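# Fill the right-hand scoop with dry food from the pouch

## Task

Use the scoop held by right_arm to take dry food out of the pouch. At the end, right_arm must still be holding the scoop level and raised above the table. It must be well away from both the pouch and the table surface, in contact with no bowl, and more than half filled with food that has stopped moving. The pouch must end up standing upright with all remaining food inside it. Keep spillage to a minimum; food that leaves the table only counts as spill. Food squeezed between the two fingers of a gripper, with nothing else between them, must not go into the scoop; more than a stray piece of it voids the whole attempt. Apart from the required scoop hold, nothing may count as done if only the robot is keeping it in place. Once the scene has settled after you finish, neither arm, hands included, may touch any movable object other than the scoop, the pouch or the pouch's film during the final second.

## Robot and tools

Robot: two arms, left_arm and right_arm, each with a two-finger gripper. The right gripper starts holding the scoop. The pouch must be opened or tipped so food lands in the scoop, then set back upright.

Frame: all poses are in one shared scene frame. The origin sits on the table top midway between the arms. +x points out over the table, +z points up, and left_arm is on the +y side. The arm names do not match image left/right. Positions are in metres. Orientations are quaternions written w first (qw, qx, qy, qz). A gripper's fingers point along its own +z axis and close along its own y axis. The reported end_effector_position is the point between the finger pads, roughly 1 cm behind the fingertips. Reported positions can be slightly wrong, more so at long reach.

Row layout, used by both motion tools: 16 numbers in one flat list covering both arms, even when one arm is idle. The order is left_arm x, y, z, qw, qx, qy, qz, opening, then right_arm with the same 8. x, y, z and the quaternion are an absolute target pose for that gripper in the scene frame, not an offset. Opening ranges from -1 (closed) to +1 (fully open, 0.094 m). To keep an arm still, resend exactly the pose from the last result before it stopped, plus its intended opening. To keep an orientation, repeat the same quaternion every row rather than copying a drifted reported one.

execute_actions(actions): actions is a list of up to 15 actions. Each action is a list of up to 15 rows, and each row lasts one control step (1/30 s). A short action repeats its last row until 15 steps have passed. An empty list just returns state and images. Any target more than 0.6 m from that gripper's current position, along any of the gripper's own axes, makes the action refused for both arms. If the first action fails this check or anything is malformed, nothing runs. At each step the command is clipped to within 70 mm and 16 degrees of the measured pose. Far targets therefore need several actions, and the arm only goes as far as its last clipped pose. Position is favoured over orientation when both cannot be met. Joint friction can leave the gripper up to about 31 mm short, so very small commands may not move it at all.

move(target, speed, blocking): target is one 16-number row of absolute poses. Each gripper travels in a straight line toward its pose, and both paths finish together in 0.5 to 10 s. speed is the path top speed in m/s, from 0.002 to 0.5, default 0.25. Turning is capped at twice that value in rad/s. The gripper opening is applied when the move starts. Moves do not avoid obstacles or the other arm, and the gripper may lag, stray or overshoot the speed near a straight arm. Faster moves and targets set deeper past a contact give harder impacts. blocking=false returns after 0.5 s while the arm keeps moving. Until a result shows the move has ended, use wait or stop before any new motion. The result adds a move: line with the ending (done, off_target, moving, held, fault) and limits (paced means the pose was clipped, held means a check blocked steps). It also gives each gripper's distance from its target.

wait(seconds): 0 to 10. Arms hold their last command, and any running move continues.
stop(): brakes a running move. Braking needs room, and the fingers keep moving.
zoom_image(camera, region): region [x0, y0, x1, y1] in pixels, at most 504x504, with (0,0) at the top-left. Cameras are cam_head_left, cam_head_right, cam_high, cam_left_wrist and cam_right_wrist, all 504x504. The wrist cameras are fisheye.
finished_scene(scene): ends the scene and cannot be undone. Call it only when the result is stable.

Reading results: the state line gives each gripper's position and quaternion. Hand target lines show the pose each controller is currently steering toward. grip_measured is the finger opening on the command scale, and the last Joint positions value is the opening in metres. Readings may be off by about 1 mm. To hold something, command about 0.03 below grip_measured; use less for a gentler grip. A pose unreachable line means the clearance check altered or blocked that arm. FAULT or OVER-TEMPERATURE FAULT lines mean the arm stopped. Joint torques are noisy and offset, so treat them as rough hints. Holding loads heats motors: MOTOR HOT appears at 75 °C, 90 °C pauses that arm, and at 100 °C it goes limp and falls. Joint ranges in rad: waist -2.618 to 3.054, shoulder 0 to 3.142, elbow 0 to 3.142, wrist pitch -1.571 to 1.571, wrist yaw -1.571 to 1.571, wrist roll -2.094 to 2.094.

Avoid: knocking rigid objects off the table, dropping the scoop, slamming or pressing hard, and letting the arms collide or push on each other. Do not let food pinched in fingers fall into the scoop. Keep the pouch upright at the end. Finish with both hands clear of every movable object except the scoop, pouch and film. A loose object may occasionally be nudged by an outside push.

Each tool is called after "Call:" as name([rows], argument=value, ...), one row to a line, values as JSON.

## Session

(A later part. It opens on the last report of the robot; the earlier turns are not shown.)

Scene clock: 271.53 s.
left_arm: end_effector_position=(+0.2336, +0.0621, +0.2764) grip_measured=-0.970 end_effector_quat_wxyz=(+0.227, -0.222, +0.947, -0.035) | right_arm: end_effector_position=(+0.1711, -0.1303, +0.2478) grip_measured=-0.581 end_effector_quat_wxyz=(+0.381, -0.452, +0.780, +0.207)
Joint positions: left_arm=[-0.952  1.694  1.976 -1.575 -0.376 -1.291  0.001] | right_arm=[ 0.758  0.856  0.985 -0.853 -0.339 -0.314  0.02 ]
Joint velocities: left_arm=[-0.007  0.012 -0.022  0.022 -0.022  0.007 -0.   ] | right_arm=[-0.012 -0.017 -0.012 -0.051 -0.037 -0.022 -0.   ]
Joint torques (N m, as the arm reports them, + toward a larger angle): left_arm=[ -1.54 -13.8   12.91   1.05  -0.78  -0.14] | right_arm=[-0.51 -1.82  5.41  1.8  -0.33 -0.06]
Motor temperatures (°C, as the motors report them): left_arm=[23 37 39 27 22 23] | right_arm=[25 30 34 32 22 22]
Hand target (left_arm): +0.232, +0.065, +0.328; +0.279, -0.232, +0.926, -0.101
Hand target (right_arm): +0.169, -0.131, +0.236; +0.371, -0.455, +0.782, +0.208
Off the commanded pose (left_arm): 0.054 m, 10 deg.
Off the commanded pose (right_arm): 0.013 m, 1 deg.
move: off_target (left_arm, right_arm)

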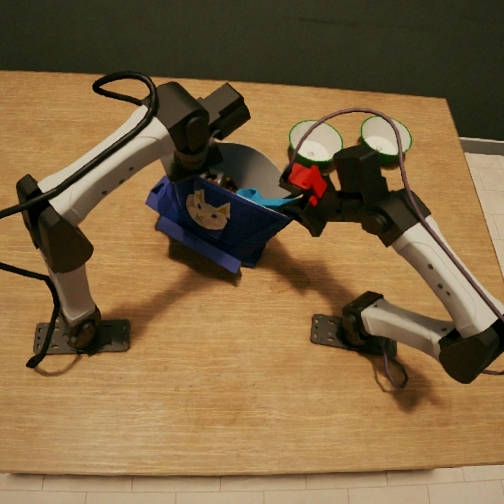

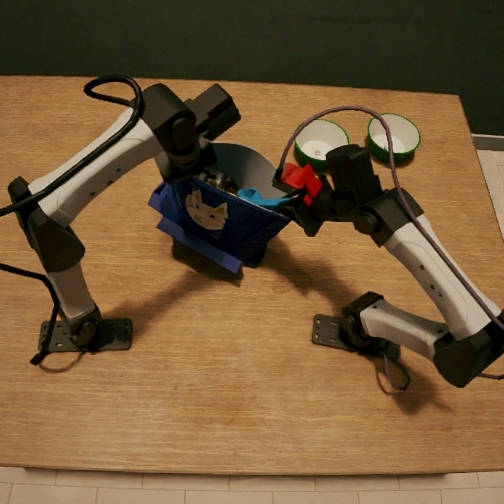

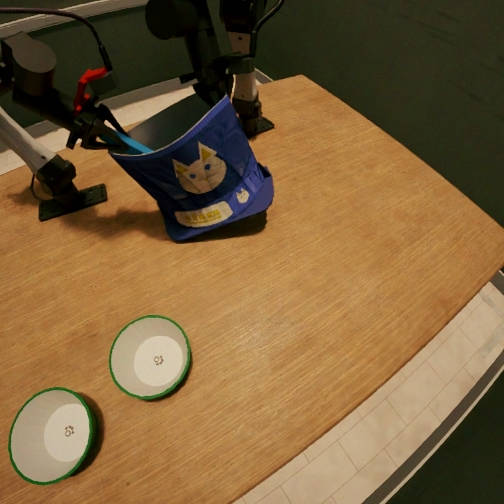

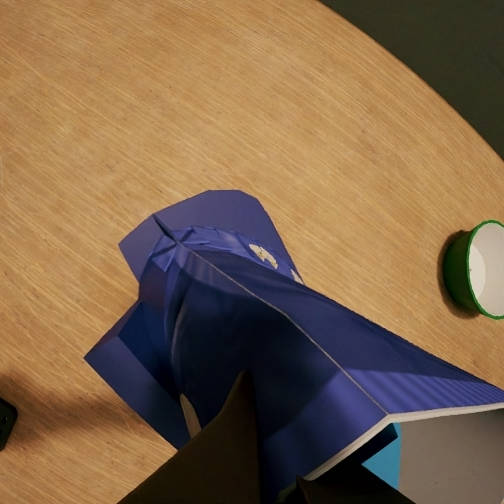

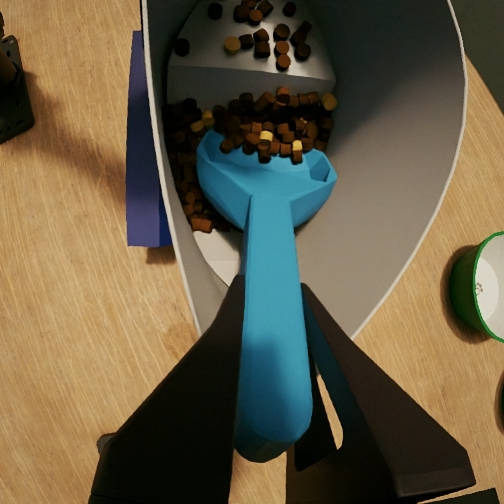

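Call:
execute_actions(actions=[])

Scene clock: 286.03 s.
left_arm: end_effector_position=(+0.2336, +0.0621, +0.2764) grip_measured=-0.970 end_effector_quat_wxyz=(+0.227, -0.222, +0.947, -0.035) | right_arm: end_effector_position=(+0.1712, -0.1303, +0.2478) grip_measured=-0.581 end_effector_quat_wxyz=(+0.382, -0.452, +0.779, +0.206)
Joint positions: left_arm=[-0.952  1.694  1.976 -1.575 -0.376 -1.291  0.001] | right_arm=[ 0.758  0.856  0.985 -0.852 -0.339 -0.315  0.02 ]
Joint velocities: left_arm=[-0.007 -0.002 -0.012  0.007  0.037 -0.037 -0.   ] | right_arm=[ 0.007 -0.007 -0.012  0.007 -0.037 -0.037  0.   ]
Joint torques (N m, as the arm reports them, + toward a larger angle): left_arm=[ -1.9  -13.81  13.01   1.1   -0.75  -0.12] | right_arm=[-0.54 -1.84  5.4   1.8  -0.35 -0.05]
Motor temperatures (°C, as the motors report them): left_arm=[23 43 45 27 22 23] | right_arm=[25 29 33 34 22 22]
Hand target (left_arm): +0.232, +0.065, +0.327; +0.279, -0.232, +0.926, -0.101
Hand target (right_arm): +0.169, -0.132, +0.236; +0.371, -0.455, +0.783, +0.208
Off the commanded pose (left_arm): 0.054 m, 10 deg.
Off the commanded pose (right_arm): 0.013 m, 2 deg.

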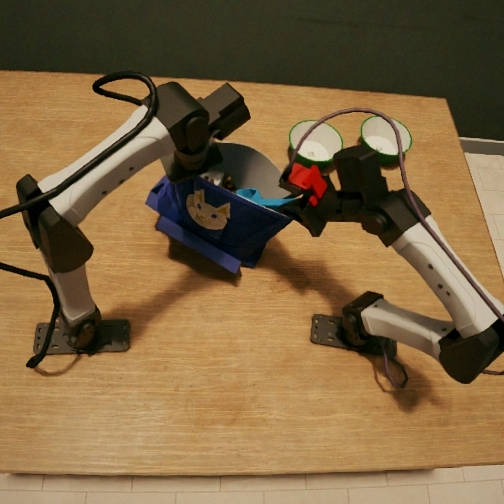

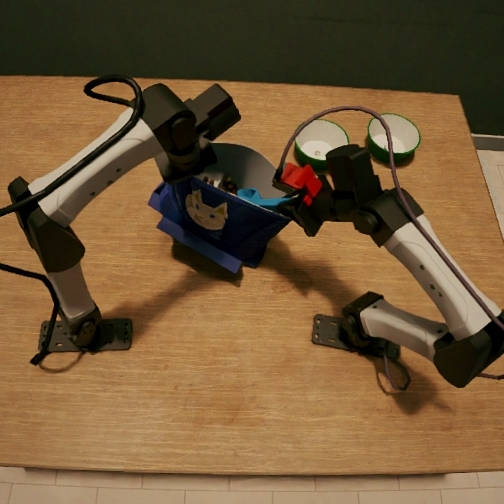

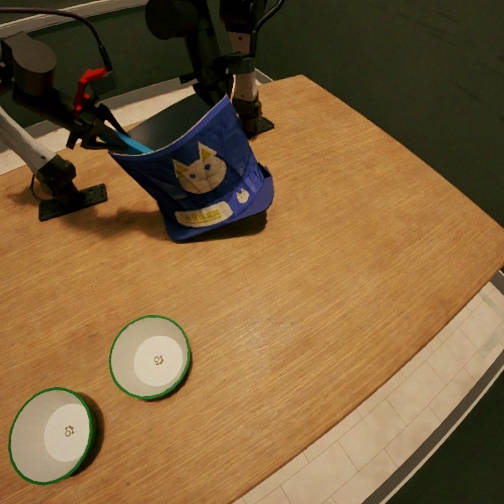

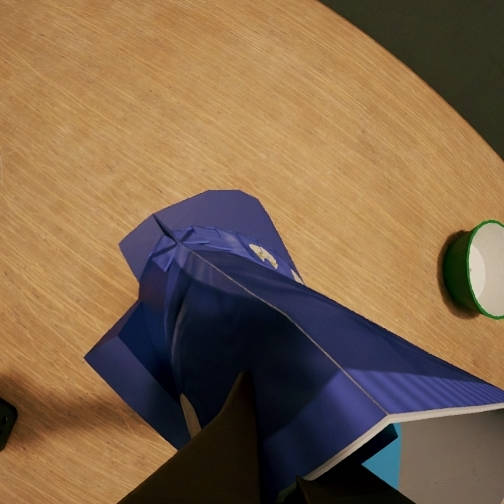

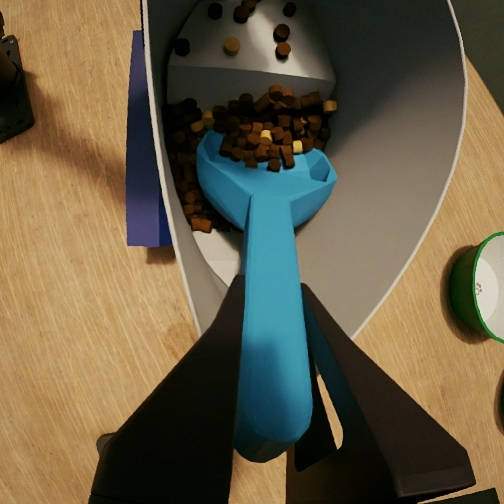

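Call:
execute_actions([
  [[0.22,0.035,0.345,0.28,-0.23,0.925,-0.1,-1,0.155,-0.14,0.225,0.4,-0.445,0.77,0.23,-0.7]],
  [[0.21,0.015,0.355,0.28,-0.23,0.925,-0.1,-1,0.145,-0.155,0.21,0.433,-0.433,0.75,0.25,-0.7]],
  [[0.20,-0.005,0.36,0.28,-0.23,0.925,-0.1,-1,0.137,-0.17,0.195,0.46,-0.42,0.73,0.27,-0.7]],
  [[0.20,-0.005,0.36,0.28,-0.23,0.925,-0.1,-1,0.137,-0.17,0.195,0.46,-0.42,0.73,0.27,-0.7]],
])

Scene clock: 293.57 s.
left_arm: end_effector_position=(+0.2198, +0.0029, +0.3110) grip_measured=-0.970 end_effector_quat_wxyz=(+0.310, -0.189, +0.928, -0.079) | right_arm: end_effector_position=(+0.1451, -0.1725, +0.2256) grip_measured=-0.581 end_effector_quat_wxyz=(+0.507, -0.420, +0.712, +0.244)
Joint positions: left_arm=[-1.155  1.784  2.157 -1.575 -0.549 -1.383  0.001] | right_arm=[ 0.385  0.41   0.602 -0.695 -0.708 -0.428  0.02 ]
Joint velocities: left_arm=[-0.027 -0.007  0.007  0.007 -0.037  0.051  0.001] | right_arm=[-0.027 -0.012 -0.012 -0.007  0.037  0.022 -0.001]
Joint torques (N m, as the arm reports them, + toward a larger angle): left_arm=[ -3.2  -14.17  12.82   1.11  -0.06  -0.49] | right_arm=[-0.11  2.54  4.02  1.36 -0.7  -0.03]
Motor temperatures (°C, as the motors report them): left_arm=[23 45 48 26 22 23] | right_arm=[25 28 33 35 22 22]
Hand target (left_arm): +0.200, -0.000, +0.357; +0.310, -0.205, +0.913, -0.168
Hand target (right_arm): +0.137, -0.170, +0.197; +0.462, -0.420, +0.732, +0.272
Off the commanded pose (left_arm): 0.053 m, 6 deg.
Off the commanded pose (right_arm): 0.032 m, 6 deg.
joint sent to its limit (left arm) — the command would take joint 4 (wrist pitch) past its lower limit, so that joint was sent only as far as its limit.

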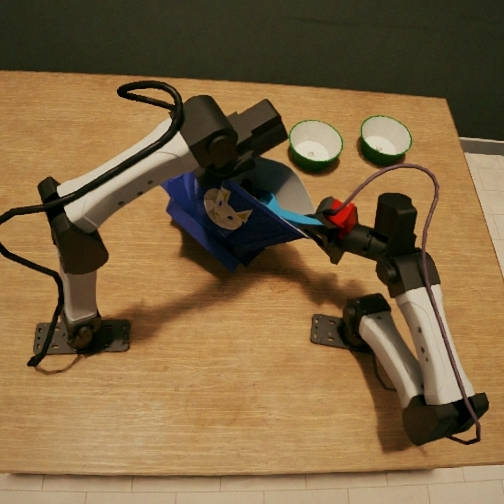

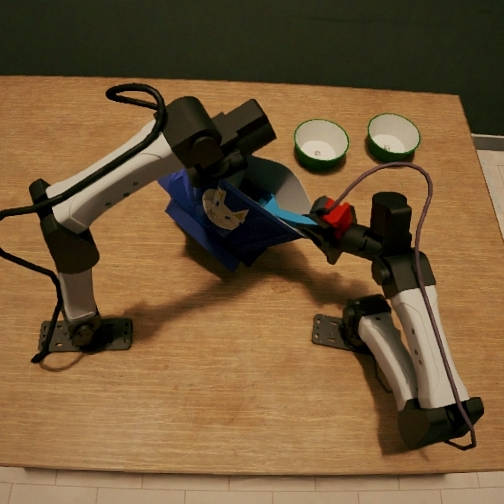

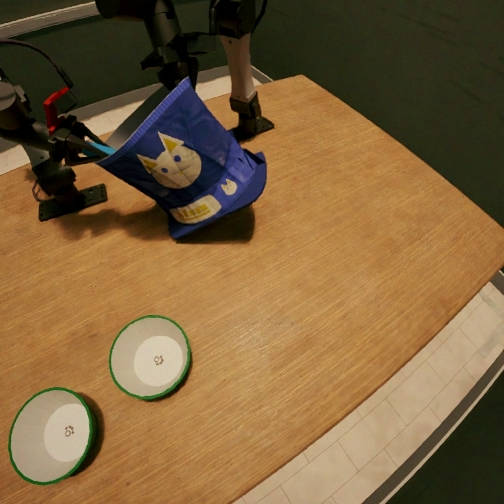

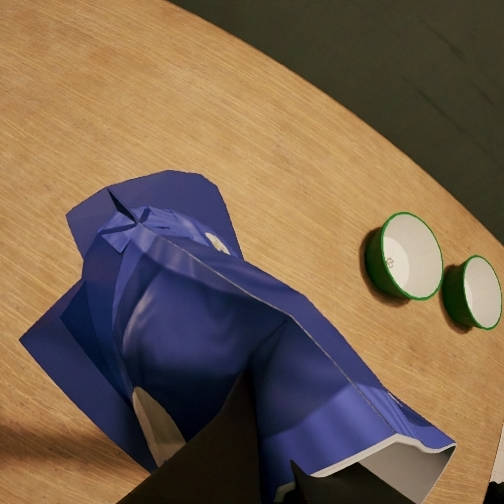

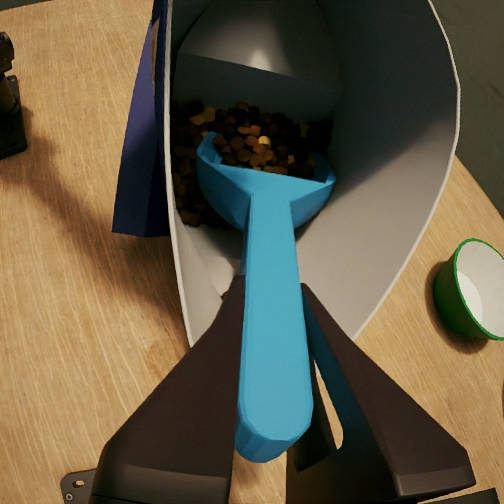

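Working. Push forward a little and flatten.

Call:
execute_actions([
  [[0.20,-0.02,0.36,0.31,-0.2,0.915,-0.16,-1,0.145,-0.15,0.205,0.5,-0.41,0.71,0.29,-0.7]],
  [[0.195,-0.03,0.36,0.31,-0.2,0.915,-0.16,-1,0.148,-0.145,0.205,0.53,-0.4,0.69,0.3,-0.7]],
  [[0.195,-0.03,0.36,0.31,-0.2,0.915,-0.16,-1,0.148,-0.145,0.21,0.56,-0.38,0.66,0.32,-0.7]],
  [[0.195,-0.03,0.36,0.31,-0.2,0.915,-0.16,-1,0.145,-0.15,0.215,0.585,-0.37,0.64,0.34,-0.7]],
])

Scene clock: 299.80 s.
left_arm: end_effector_position=(+0.2287, -0.0096, +0.3254) grip_measured=-0.970 end_effector_quat_wxyz=(+0.360, -0.174, +0.914, -0.074) | right_arm: end_effector_position=(+0.1524, -0.1590, +0.2078) grip_measured=-0.581 end_effector_quat_wxyz=(+0.574, -0.349, +0.672, +0.313)
Joint positions: left_arm=[-1.19   1.839  2.241 -1.575 -0.656 -1.359  0.001] | right_arm=[ 0.454  0.21   0.285 -0.265 -0.691 -0.102  0.02 ]
Joint velocities: left_arm=[ 0.007 -0.002 -0.012  0.007 -0.051 -0.066 -0.001] | right_arm=[ 0.002  0.022 -0.027  0.007  0.037 -0.051 -0.001]
Joint torques (N m, as the arm reports them, + toward a larger angle): left_arm=[ -4.53 -13.46  12.52   1.15   0.63  -0.8 ] | right_arm=[ 0.3   0.41  6.67  2.57 -0.95  0.08]
Motor temperatures (°C, as the motors report them): left_arm=[23 46 50 27 22 23] | right_arm=[25 28 33 35 23 22]
Hand target (left_arm): +0.196, -0.026, +0.359; +0.319, -0.187, +0.912, -0.178
Hand target (right_arm): +0.144, -0.151, +0.214; +0.583, -0.370, +0.641, +0.336
Off the commanded pose (left_arm): 0.052 m, 12 deg.
Off the commanded pose (right_arm): 0.014 m, 5 deg.
joint sent to its limit (left arm) — the command would take joint 4 (wrist pitch) past its lower limit, so that joint was sent only as far as its limit.

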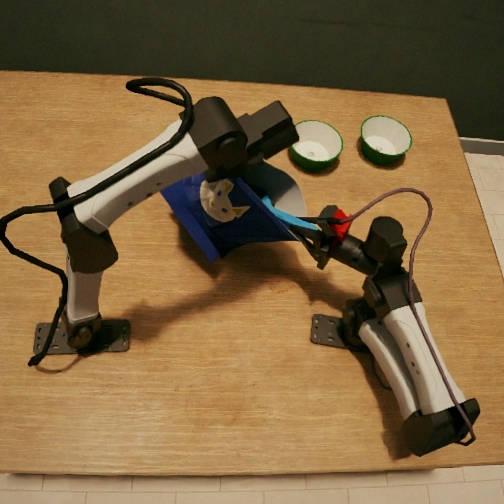

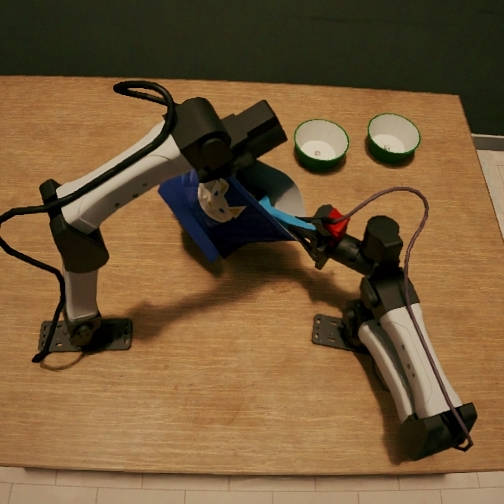

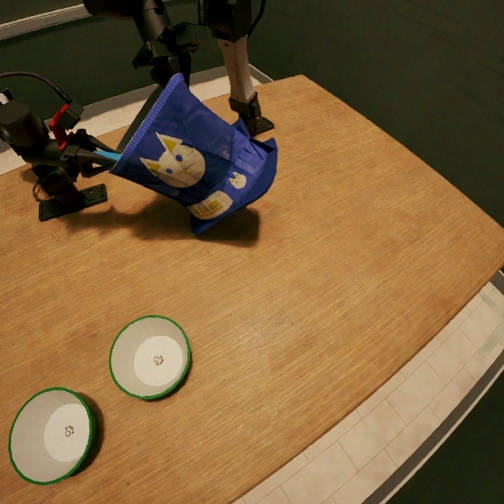

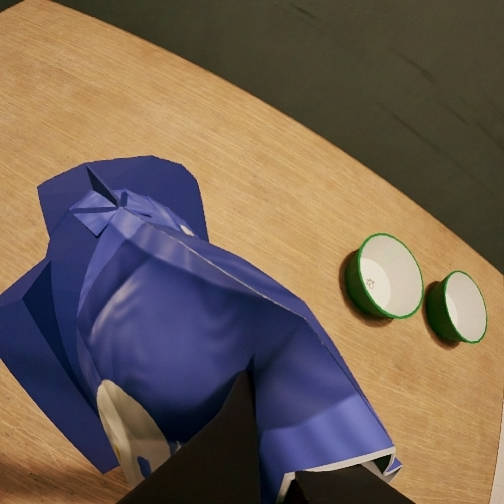

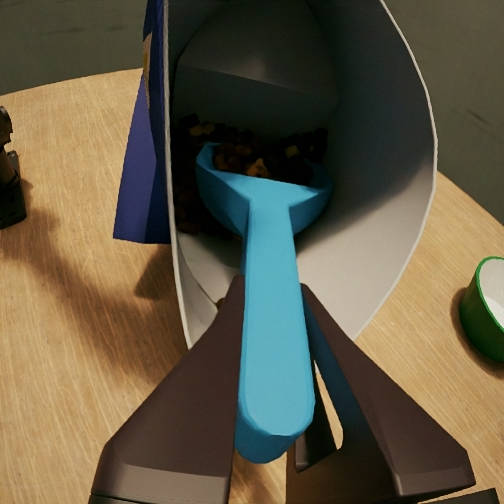

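Call:
execute_actions([
  [[0.21,-0.01,0.36,0.31,-0.2,0.915,-0.16,-1,0.135,-0.175,0.22,0.6,-0.36,0.625,0.35,-0.7]],
  [[0.22,0.01,0.355,0.31,-0.2,0.915,-0.16,-1,0.13,-0.185,0.235,0.612,-0.354,0.612,0.354,-0.7]],
  [[0.23,0.035,0.345,0.3,-0.21,0.92,-0.13,-1,0.13,-0.185,0.255,0.64,-0.34,0.585,0.37,-0.7]],
  [[0.24,0.06,0.33,0.28,-0.23,0.925,-0.1,-1,0.13,-0.185,0.275,0.64,-0.34,0.585,0.37,-0.7]],
  [[0.25,0.085,0.31,0.28,-0.23,0.925,-0.1,-1,0.13,-0.185,0.29,0.64,-0.34,0.585,0.37,-0.7]],
])

Call:
zoom_image(camera="cam_head_right", region=[150,80,400,300])

Scene clock: 311.00 s.
left_arm: end_effector_position=(+0.2248, +0.0868, +0.2614) grip_measured=-0.970 end_effector_quat_wxyz=(+0.194, -0.214, +0.957, -0.026) | right_arm: end_effector_position=(+0.1295, -0.1852, +0.2849) grip_measured=-0.581 end_effector_quat_wxyz=(+0.636, -0.337, +0.587, +0.370)
Joint positions: left_arm=[-0.887  1.611  1.843 -1.551 -0.306 -1.219  0.001] | right_arm=[-0.047  0.126  0.309  0.094 -1.259  0.27   0.02 ]
Joint velocities: left_arm=[-0.002 -0.002  0.002 -0.007  0.022  0.037 -0.   ] | right_arm=[-0.012 -0.007  0.012  0.022 -0.007 -0.051  0.001]
Joint torques (N m, as the arm reports them, + toward a larger angle): left_arm=[  0.36 -13.68   9.91   2.17  -1.02  -0.08] | right_arm=[0.14 3.73 9.33 1.57 0.15 0.06]
Motor temperatures (°C, as the motors report them): left_arm=[24 49 51 27 22 23] | right_arm=[25 28 34 38 23 22]
Hand target (left_arm): +0.243, +0.089, +0.311; +0.279, -0.235, +0.926, -0.098
Hand target (right_arm): +0.130, -0.185, +0.290; +0.639, -0.339, +0.584, +0.369
Off the commanded pose (left_arm): 0.055 m, 14 deg.
Off the commanded pose (right_arm): 0.005 m, 1 deg.

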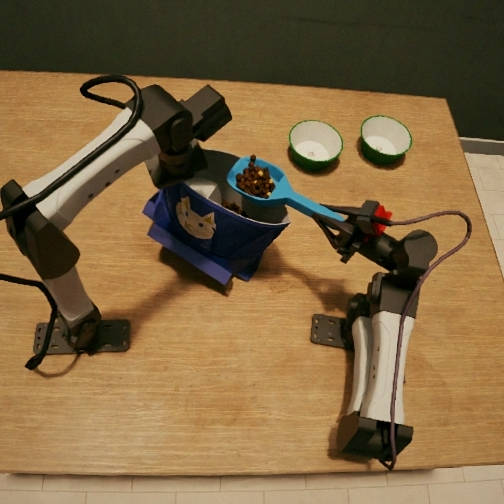

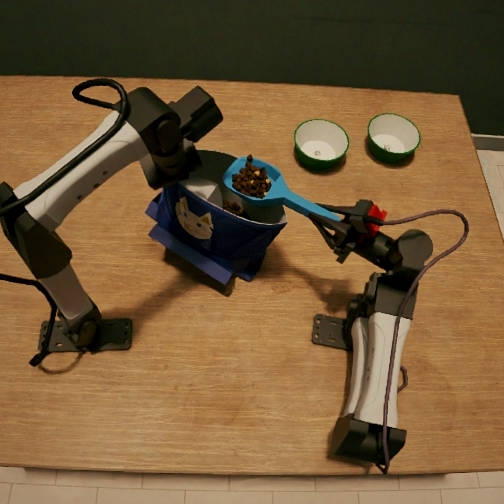

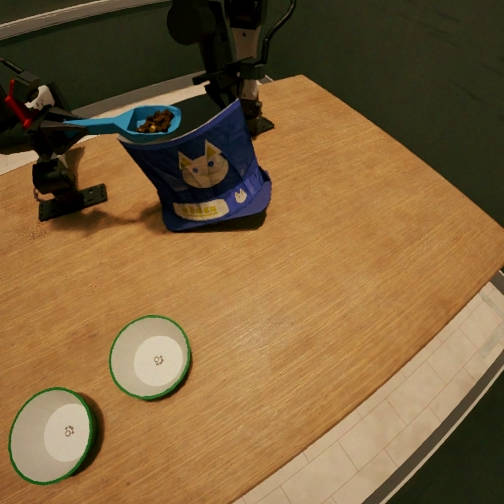

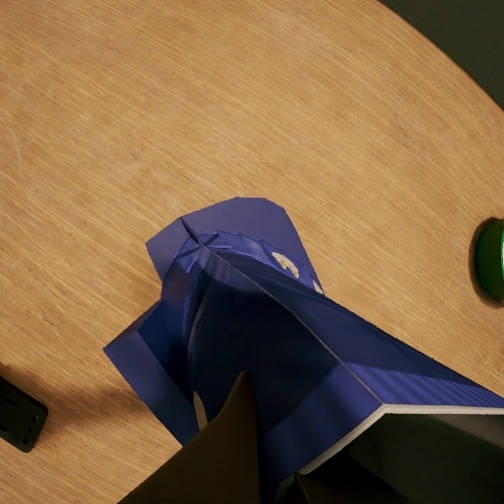

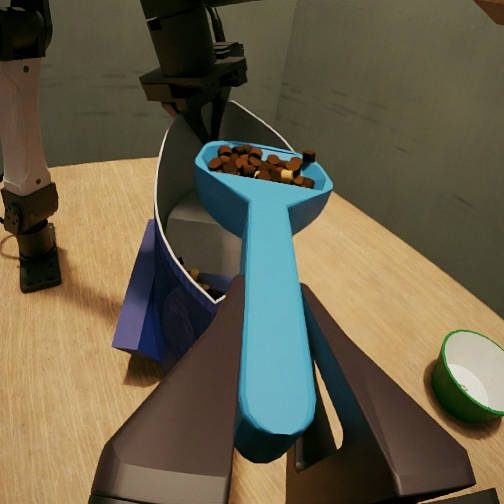

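Region (150, 80, 400, 300) of cam_head_right's 504x504 image, scaled by 2.016, with more detail than that image has; it fills the top 444 rows of this view, and the rest is white.

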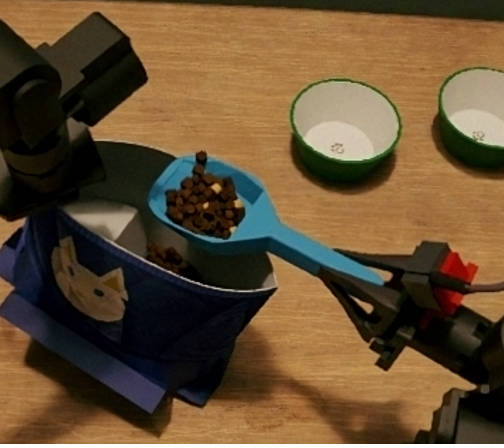

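Call:
execute_actions([
  [[0.25,0.085,0.31,0.28,-0.23,0.925,-0.1,-1,0.125,-0.165,0.31,0.56,-0.38,0.66,0.32,-0.7]],
  [[0.25,0.085,0.31,0.28,-0.23,0.925,-0.1,-1,0.125,-0.15,0.325,0.5,-0.41,0.71,0.29,-0.7]],
  [[0.25,0.085,0.31,0.28,-0.23,0.925,-0.1,-1,0.13,-0.14,0.33,0.433,-0.433,0.75,0.25,-0.7]],
  [[0.25,0.085,0.31,0.28,-0.23,0.925,-0.1,-1,0.135,-0.13,0.33,0.37,-0.453,0.785,0.21,-0.7]],
  [[0.25,0.085,0.31,0.28,-0.23,0.925,-0.1,-1,0.14,-0.12,0.32,0.3,-0.47,0.81,0.17,-0.7]],
  [[0.25,0.085,0.31,0.28,-0.23,0.925,-0.1,-1,0.145,-0.11,0.30,0.26,-0.477,0.826,0.15,-0.7]],
  [[0.25,0.085,0.31,0.28,-0.23,0.925,-0.1,-1,0.148,-0.105,0.275,0.26,-0.477,0.826,0.15,-0.7]],
])

Scene clock: 322.60 s.
left_arm: end_effector_position=(+0.2251, +0.0865, +0.2616) grip_measured=-0.970 end_effector_quat_wxyz=(+0.194, -0.209, +0.958, -0.026) | right_arm: end_effector_position=(+0.1492, -0.1059, +0.2771) grip_measured=-0.581 end_effector_quat_wxyz=(+0.255, -0.476, +0.828, +0.151)
Joint positions: left_arm=[-0.887  1.611  1.843 -1.549 -0.306 -1.21   0.001] | right_arm=[ 1.021  1.154  1.434 -1.258 -0.119 -0.163  0.02 ]
Joint velocities: left_arm=[ 0.002 -0.007  0.007 -0.007  0.066  0.022 -0.   ] | right_arm=[-0.002 -0.002  0.017  0.037 -0.007  0.037 -0.   ]
Joint torques (N m, as the arm reports them, + toward a larger angle): left_arm=[  0.47 -13.68   9.73   2.19  -1.02  -0.1 ] | right_arm=[ 1.03 -4.06  6.31  1.59 -0.01  0.07]
Motor temperatures (°C, as the motors report them): left_arm=[23 50 51 29 23 23] | right_arm=[25 28 35 37 23 22]
Hand target (left_arm): +0.244, +0.089, +0.311; +0.279, -0.234, +0.926, -0.098
Hand target (right_arm): +0.148, -0.105, +0.275; +0.260, -0.477, +0.826, +0.150
Off the commanded pose (left_arm): 0.054 m, 14 deg.
Off the commanded pose (right_arm): 0.003 m, 1 deg.

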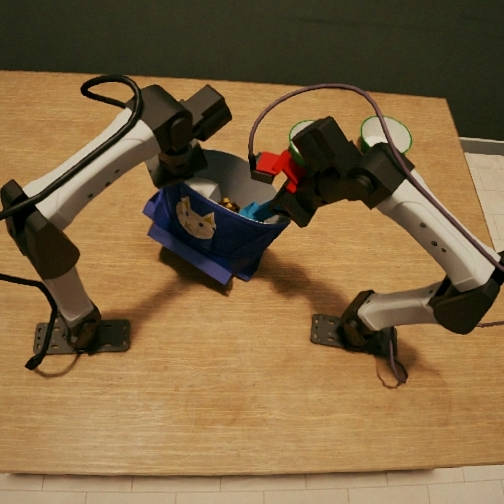

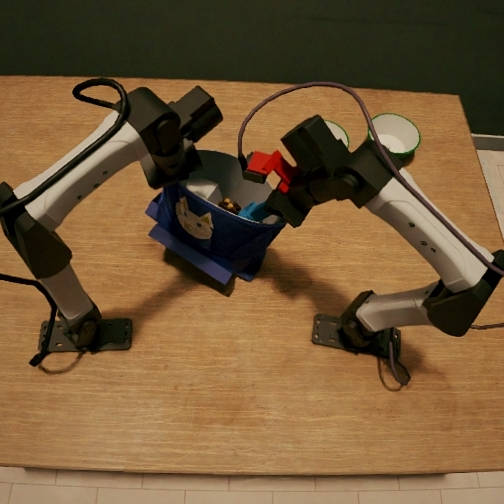

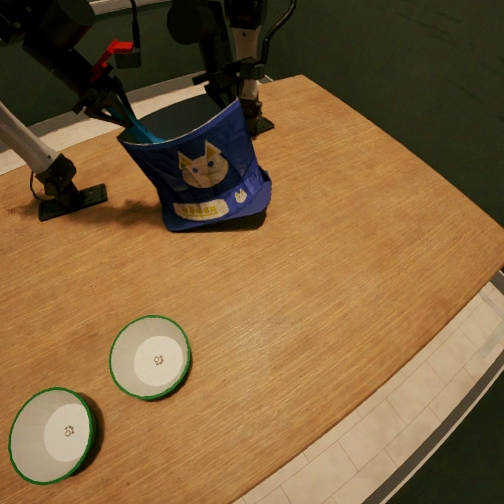

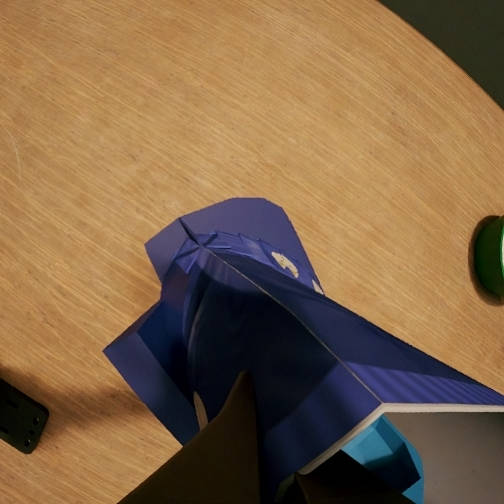

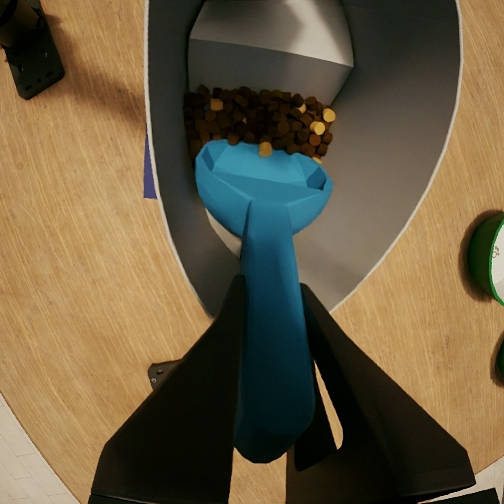

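Centered. Steepen, push down, then tilt together.

Call:
execute_actions([
  [[0.25,0.085,0.31,0.28,-0.23,0.925,-0.1,-1,0.15,-0.10,0.285,0.19,-0.488,0.845,0.11,-0.7]],
  [[0.25,0.085,0.31,0.28,-0.23,0.925,-0.1,-1,0.152,-0.097,0.265,0.19,-0.488,0.845,0.11,-0.7]],
  [[0.25,0.085,0.31,0.28,-0.23,0.925,-0.1,-1,0.155,-0.093,0.245,0.2,-0.486,0.84,0.12,-0.7]],
  [[0.25,0.085,0.31,0.28,-0.23,0.925,-0.1,-1,0.157,-0.09,0.23,0.24,-0.48,0.83,0.14,-0.7]],
  [[0.24,0.07,0.33,0.28,-0.23,0.925,-0.1,-1,0.15,-0.10,0.22,0.3,-0.47,0.81,0.17,-0.7]],
  [[0.225,0.05,0.345,0.28,-0.23,0.925,-0.1,-1,0.14,-0.12,0.21,0.35,-0.457,0.79,0.2,-0.7]],
  [[0.21,0.03,0.355,0.28,-0.23,0.925,-0.1,-1,0.13,-0.138,0.2,0.4,-0.445,0.77,0.23,-0.7]],
  [[0.20,0.01,0.36,0.3,-0.21,0.92,-0.13,-1,0.122,-0.152,0.19,0.45,-0.425,0.74,0.26,-0.7]],
])

Scene clock: 331.93 s.
left_arm: end_effector_position=(+0.2173, +0.0183, +0.3115) grip_measured=-0.970 end_effector_quat_wxyz=(+0.303, -0.184, +0.932, -0.074) | right_arm: end_effector_position=(+0.1303, -0.1530, +0.2295) grip_measured=-0.581 end_effector_quat_wxyz=(+0.504, -0.407, +0.718, +0.253)
Joint positions: left_arm=[-1.132  1.733  2.104 -1.575 -0.53  -1.353  0.001] | right_arm=[ 0.733  0.356  0.591 -0.638 -0.393 -0.211  0.02 ]
Joint velocities: left_arm=[-0.017 -0.012 -0.007 -0.051 -0.022  0.007  0.   ] | right_arm=[ 0.007 -0.022  0.002  0.022 -0.081  0.037  0.   ]
Joint torques (N m, as the arm reports them, + toward a larger angle): left_arm=[ -3.48 -13.35  13.16   1.08  -0.23  -0.48] | right_arm=[-0.14  2.27  3.36  1.45 -0.54 -0.13]
Motor temperatures (°C, as the motors report them): left_arm=[23 51 51 29 23 23] | right_arm=[25 28 35 36 23 22]
Hand target (left_arm): +0.200, +0.015, +0.357; +0.311, -0.199, +0.915, -0.159
Hand target (right_arm): +0.122, -0.152, +0.192; +0.451, -0.424, +0.740, +0.261
Off the commanded pose (left_arm): 0.052 m, 7 deg.
Off the commanded pose (right_arm): 0.040 m, 7 deg.
joint sent to its limit (left arm) — the command would take joint 4 (wrist pitch) past its lower limit, so that joint was sent only as far as its limit.

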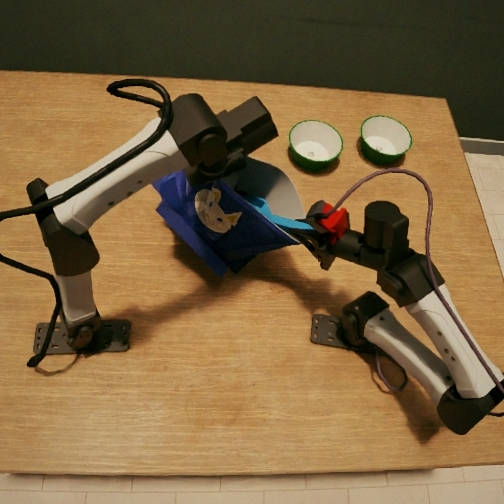

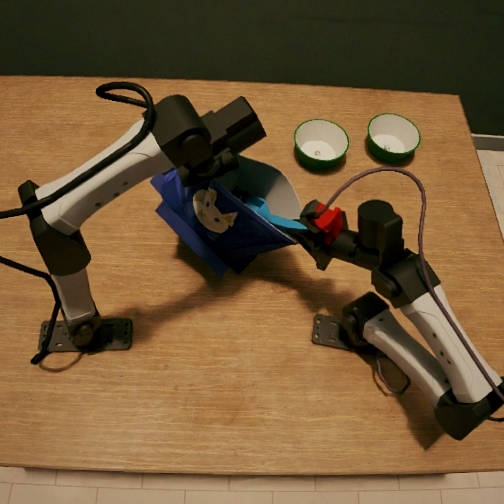

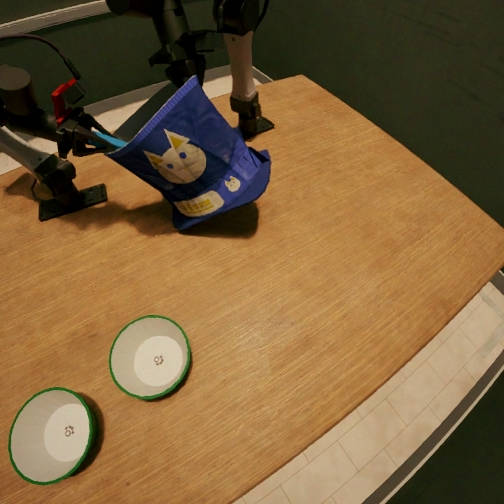

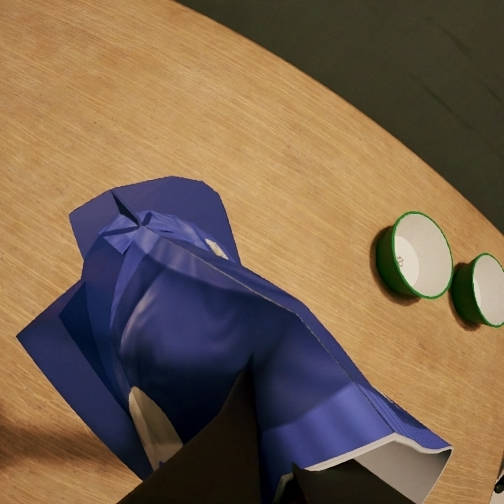

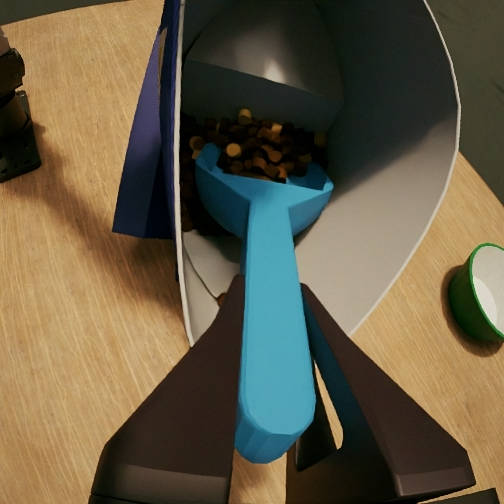

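Call:
execute_actions([
  [[0.195,-0.01,0.36,0.31,-0.2,0.915,-0.16,-1,0.127,-0.14,0.205,0.5,-0.41,0.71,0.29,-0.7]],
  [[0.195,-0.02,0.36,0.31,-0.2,0.915,-0.16,-1,0.13,-0.135,0.205,0.54,-0.39,0.68,0.31,-0.7]],
  [[0.195,-0.02,0.36,0.31,-0.2,0.915,-0.16,-1,0.13,-0.135,0.21,0.585,-0.37,0.64,0.34,-0.7]],
  [[0.21,0.0,0.36,0.31,-0.2,0.915,-0.16,-1,0.122,-0.15,0.22,0.612,-0.354,0.612,0.354,-0.7]],
  [[0.22,0.025,0.355,0.31,-0.2,0.915,-0.16,-1,0.12,-0.16,0.235,0.63,-0.345,0.6,0.36,-0.7]],
  [[0.23,0.05,0.345,0.3,-0.21,0.92,-0.13,-1,0.12,-0.165,0.255,0.64,-0.34,0.585,0.37,-0.7]],
  [[0.24,0.075,0.33,0.28,-0.23,0.925,-0.1,-1,0.12,-0.165,0.275,0.64,-0.34,0.585,0.37,-0.7]],
  [[0.25,0.1,0.31,0.28,-0.23,0.925,-0.1,-1,0.12,-0.165,0.29,0.64,-0.34,0.585,0.37,-0.7]],
])

Call:
zoom_image(camera="cam_head_right", region=[150,80,400,300])

Scene clock: 343.70 s.
left_arm: end_effector_position=(+0.2247, +0.1018, +0.2624) grip_measured=-0.970 end_effector_quat_wxyz=(+0.192, -0.214, +0.957, -0.028) | right_arm: end_effector_position=(+0.1199, -0.1657, +0.2834) grip_measured=-0.581 end_effector_quat_wxyz=(+0.635, -0.337, +0.589, +0.369)
Joint positions: left_arm=[-0.845  1.568  1.802 -1.541 -0.291 -1.177  0.001] | right_arm=[ 0.31   0.078  0.364 -0.158 -0.908  0.107  0.02 ]
Joint velocities: left_arm=[ 0.007 -0.012  0.002  0.081 -0.007  0.022 -0.001] | right_arm=[-0.012 -0.002 -0.012 -0.022  0.051 -0.022  0.   ]
Joint torques (N m, as the arm reports them, + toward a larger angle): left_arm=[  0.24 -13.18   9.75   2.21  -0.97  -0.06] | right_arm=[0.22 3.68 9.31 1.91 0.02 0.06]
Motor temperatures (°C, as the motors report them): left_arm=[24 52 54 28 22 23] | right_arm=[25 28 34 36 23 22]
Hand target (left_arm): +0.243, +0.104, +0.311; +0.279, -0.234, +0.926, -0.098
Hand target (right_arm): +0.120, -0.165, +0.290; +0.639, -0.339, +0.584, +0.369
Off the commanded pose (left_arm): 0.054 m, 14 deg.
Off the commanded pose (right_arm): 0.007 m, 1 deg.

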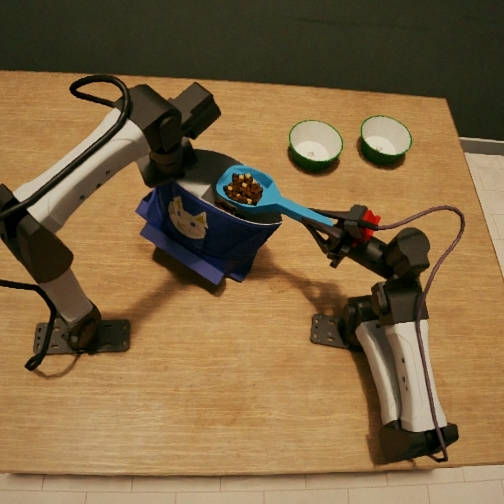

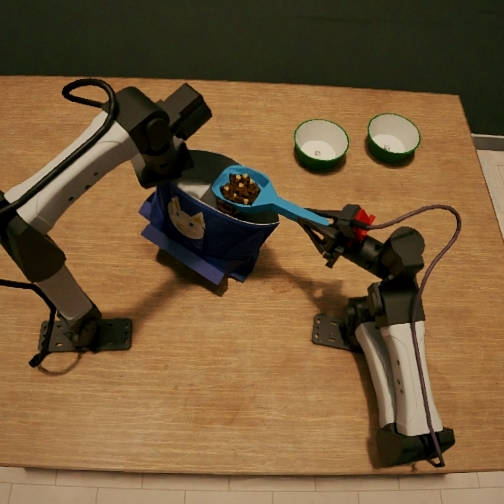

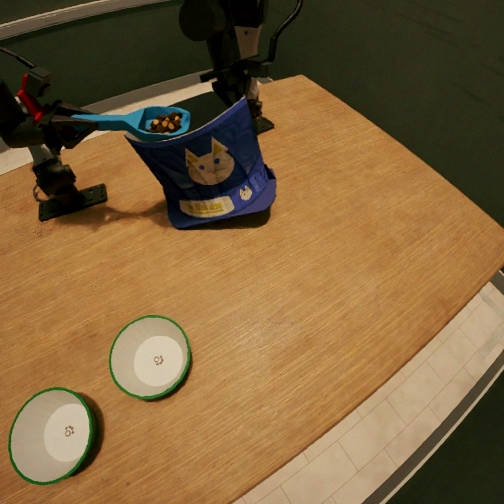

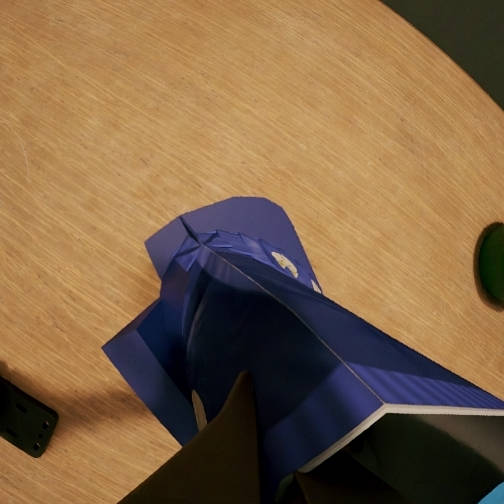

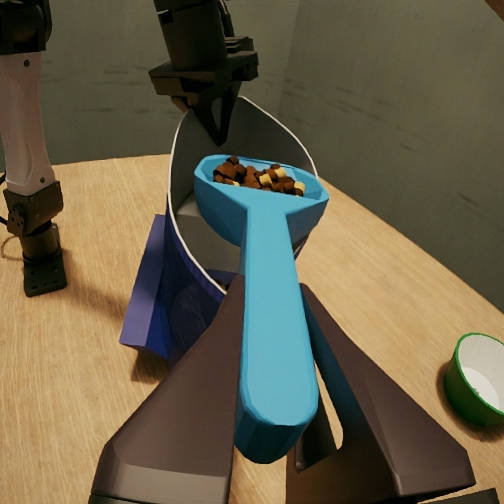

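Region (150, 80, 400, 300) of cam_head_right's 504x504 image, scaled by 2.016, with more detail than that image has; it fills the top 444 rows of this view, and the rest is white.

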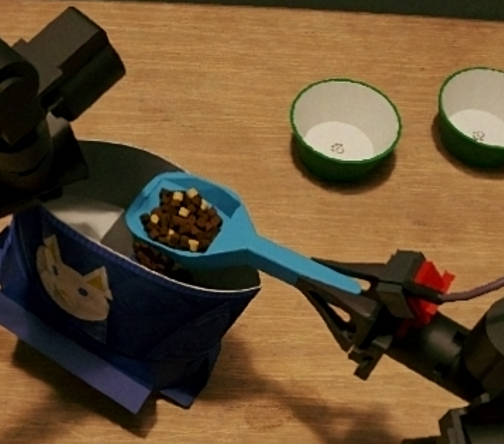

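Call:
execute_actions([
  [[0.25,0.115,0.27,0.24,-0.23,0.94,-0.09,-1,0.125,-0.145,0.31,0.56,-0.38,0.66,0.32,-0.7]],
  [[0.25,0.13,0.23,0.21,-0.23,0.947,-0.08,-1,0.13,-0.12,0.325,0.5,-0.41,0.71,0.29,-0.7]],
  [[0.25,0.14,0.2,0.21,-0.23,0.947,-0.08,-1,0.14,-0.10,0.33,0.433,-0.433,0.75,0.25,-0.7]],
  [[0.25,0.14,0.2,0.21,-0.23,0.947,-0.08,-1,0.15,-0.085,0.33,0.37,-0.453,0.785,0.21,-0.7]],
  [[0.25,0.14,0.2,0.21,-0.23,0.947,-0.08,-1,0.16,-0.065,0.32,0.3,-0.47,0.81,0.17,-0.7]],
  [[0.25,0.14,0.2,0.21,-0.23,0.947,-0.08,-1,0.165,-0.055,0.31,0.224,-0.483,0.836,0.129,-0.7]],
  [[0.25,0.14,0.2,0.21,-0.23,0.947,-0.08,-1,0.168,-0.05,0.30,0.15,-0.492,0.853,0.087,-0.7]],
])

Scene clock: 354.13 s.
left_arm: end_effector_position=(+0.2358, +0.1443, +0.1989) grip_measured=-0.970 end_effector_quat_wxyz=(+0.184, -0.229, +0.954, -0.060) | right_arm: end_effector_position=(+0.1703, -0.0451, +0.3013) grip_measured=-0.581 end_effector_quat_wxyz=(+0.175, -0.489, +0.847, +0.110)
Joint positions: left_arm=[-0.654  1.369  1.351 -1.207 -0.186 -1.025  0.001] | right_arm=[ 1.129  1.605  1.996 -1.549 -0.054 -0.082  0.02 ]
Joint velocities: left_arm=[ 0.007  0.007 -0.012 -0.007 -0.022 -0.037  0.   ] | right_arm=[ 0.012 -0.027 -0.012 -0.066 -0.022  0.037 -0.   ]
Joint torques (N m, as the arm reports them, + toward a larger angle): left_arm=[ 0.38 -6.28  5.35  2.23 -0.24  0.05] | right_arm=[ 0.78 -6.33  8.53  0.85  0.21  0.07]
Motor temperatures (°C, as the motors report them): left_arm=[23 51 52 30 23 23] | right_arm=[25 28 36 37 23 22]
Hand target (left_arm): +0.249, +0.140, +0.201; +0.209, -0.230, +0.947, -0.079
Hand target (right_arm): +0.168, -0.050, +0.299; +0.165, -0.489, +0.851, +0.096
Off the commanded pose (left_arm): 0.015 m, 4 deg.
Off the commanded pose (right_arm): 0.006 m, 4 deg.
joint sent to its limit (right arm) — the command would take joint 4 (wrist pitch) past its lower limit, so that joint was sent only as far as its limit.

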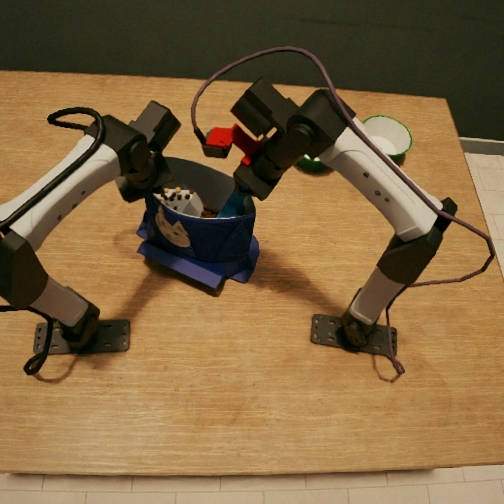

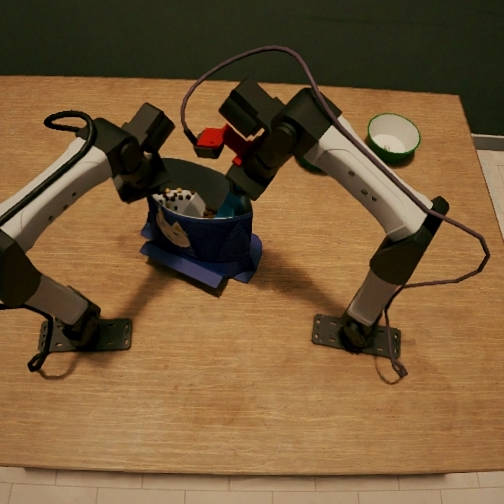

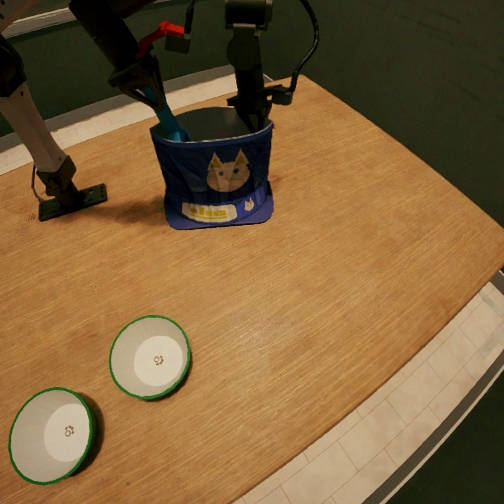

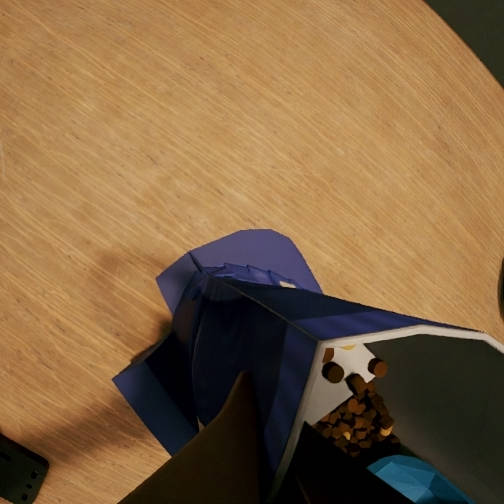

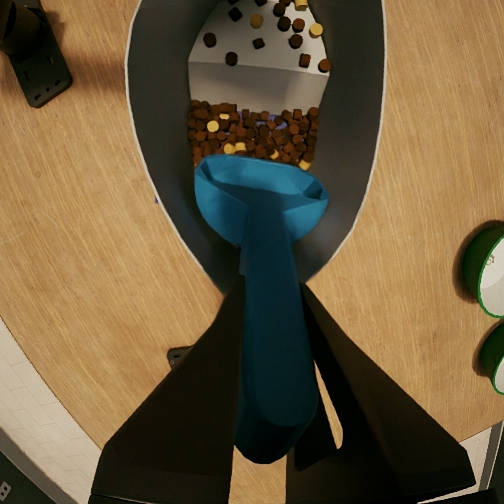

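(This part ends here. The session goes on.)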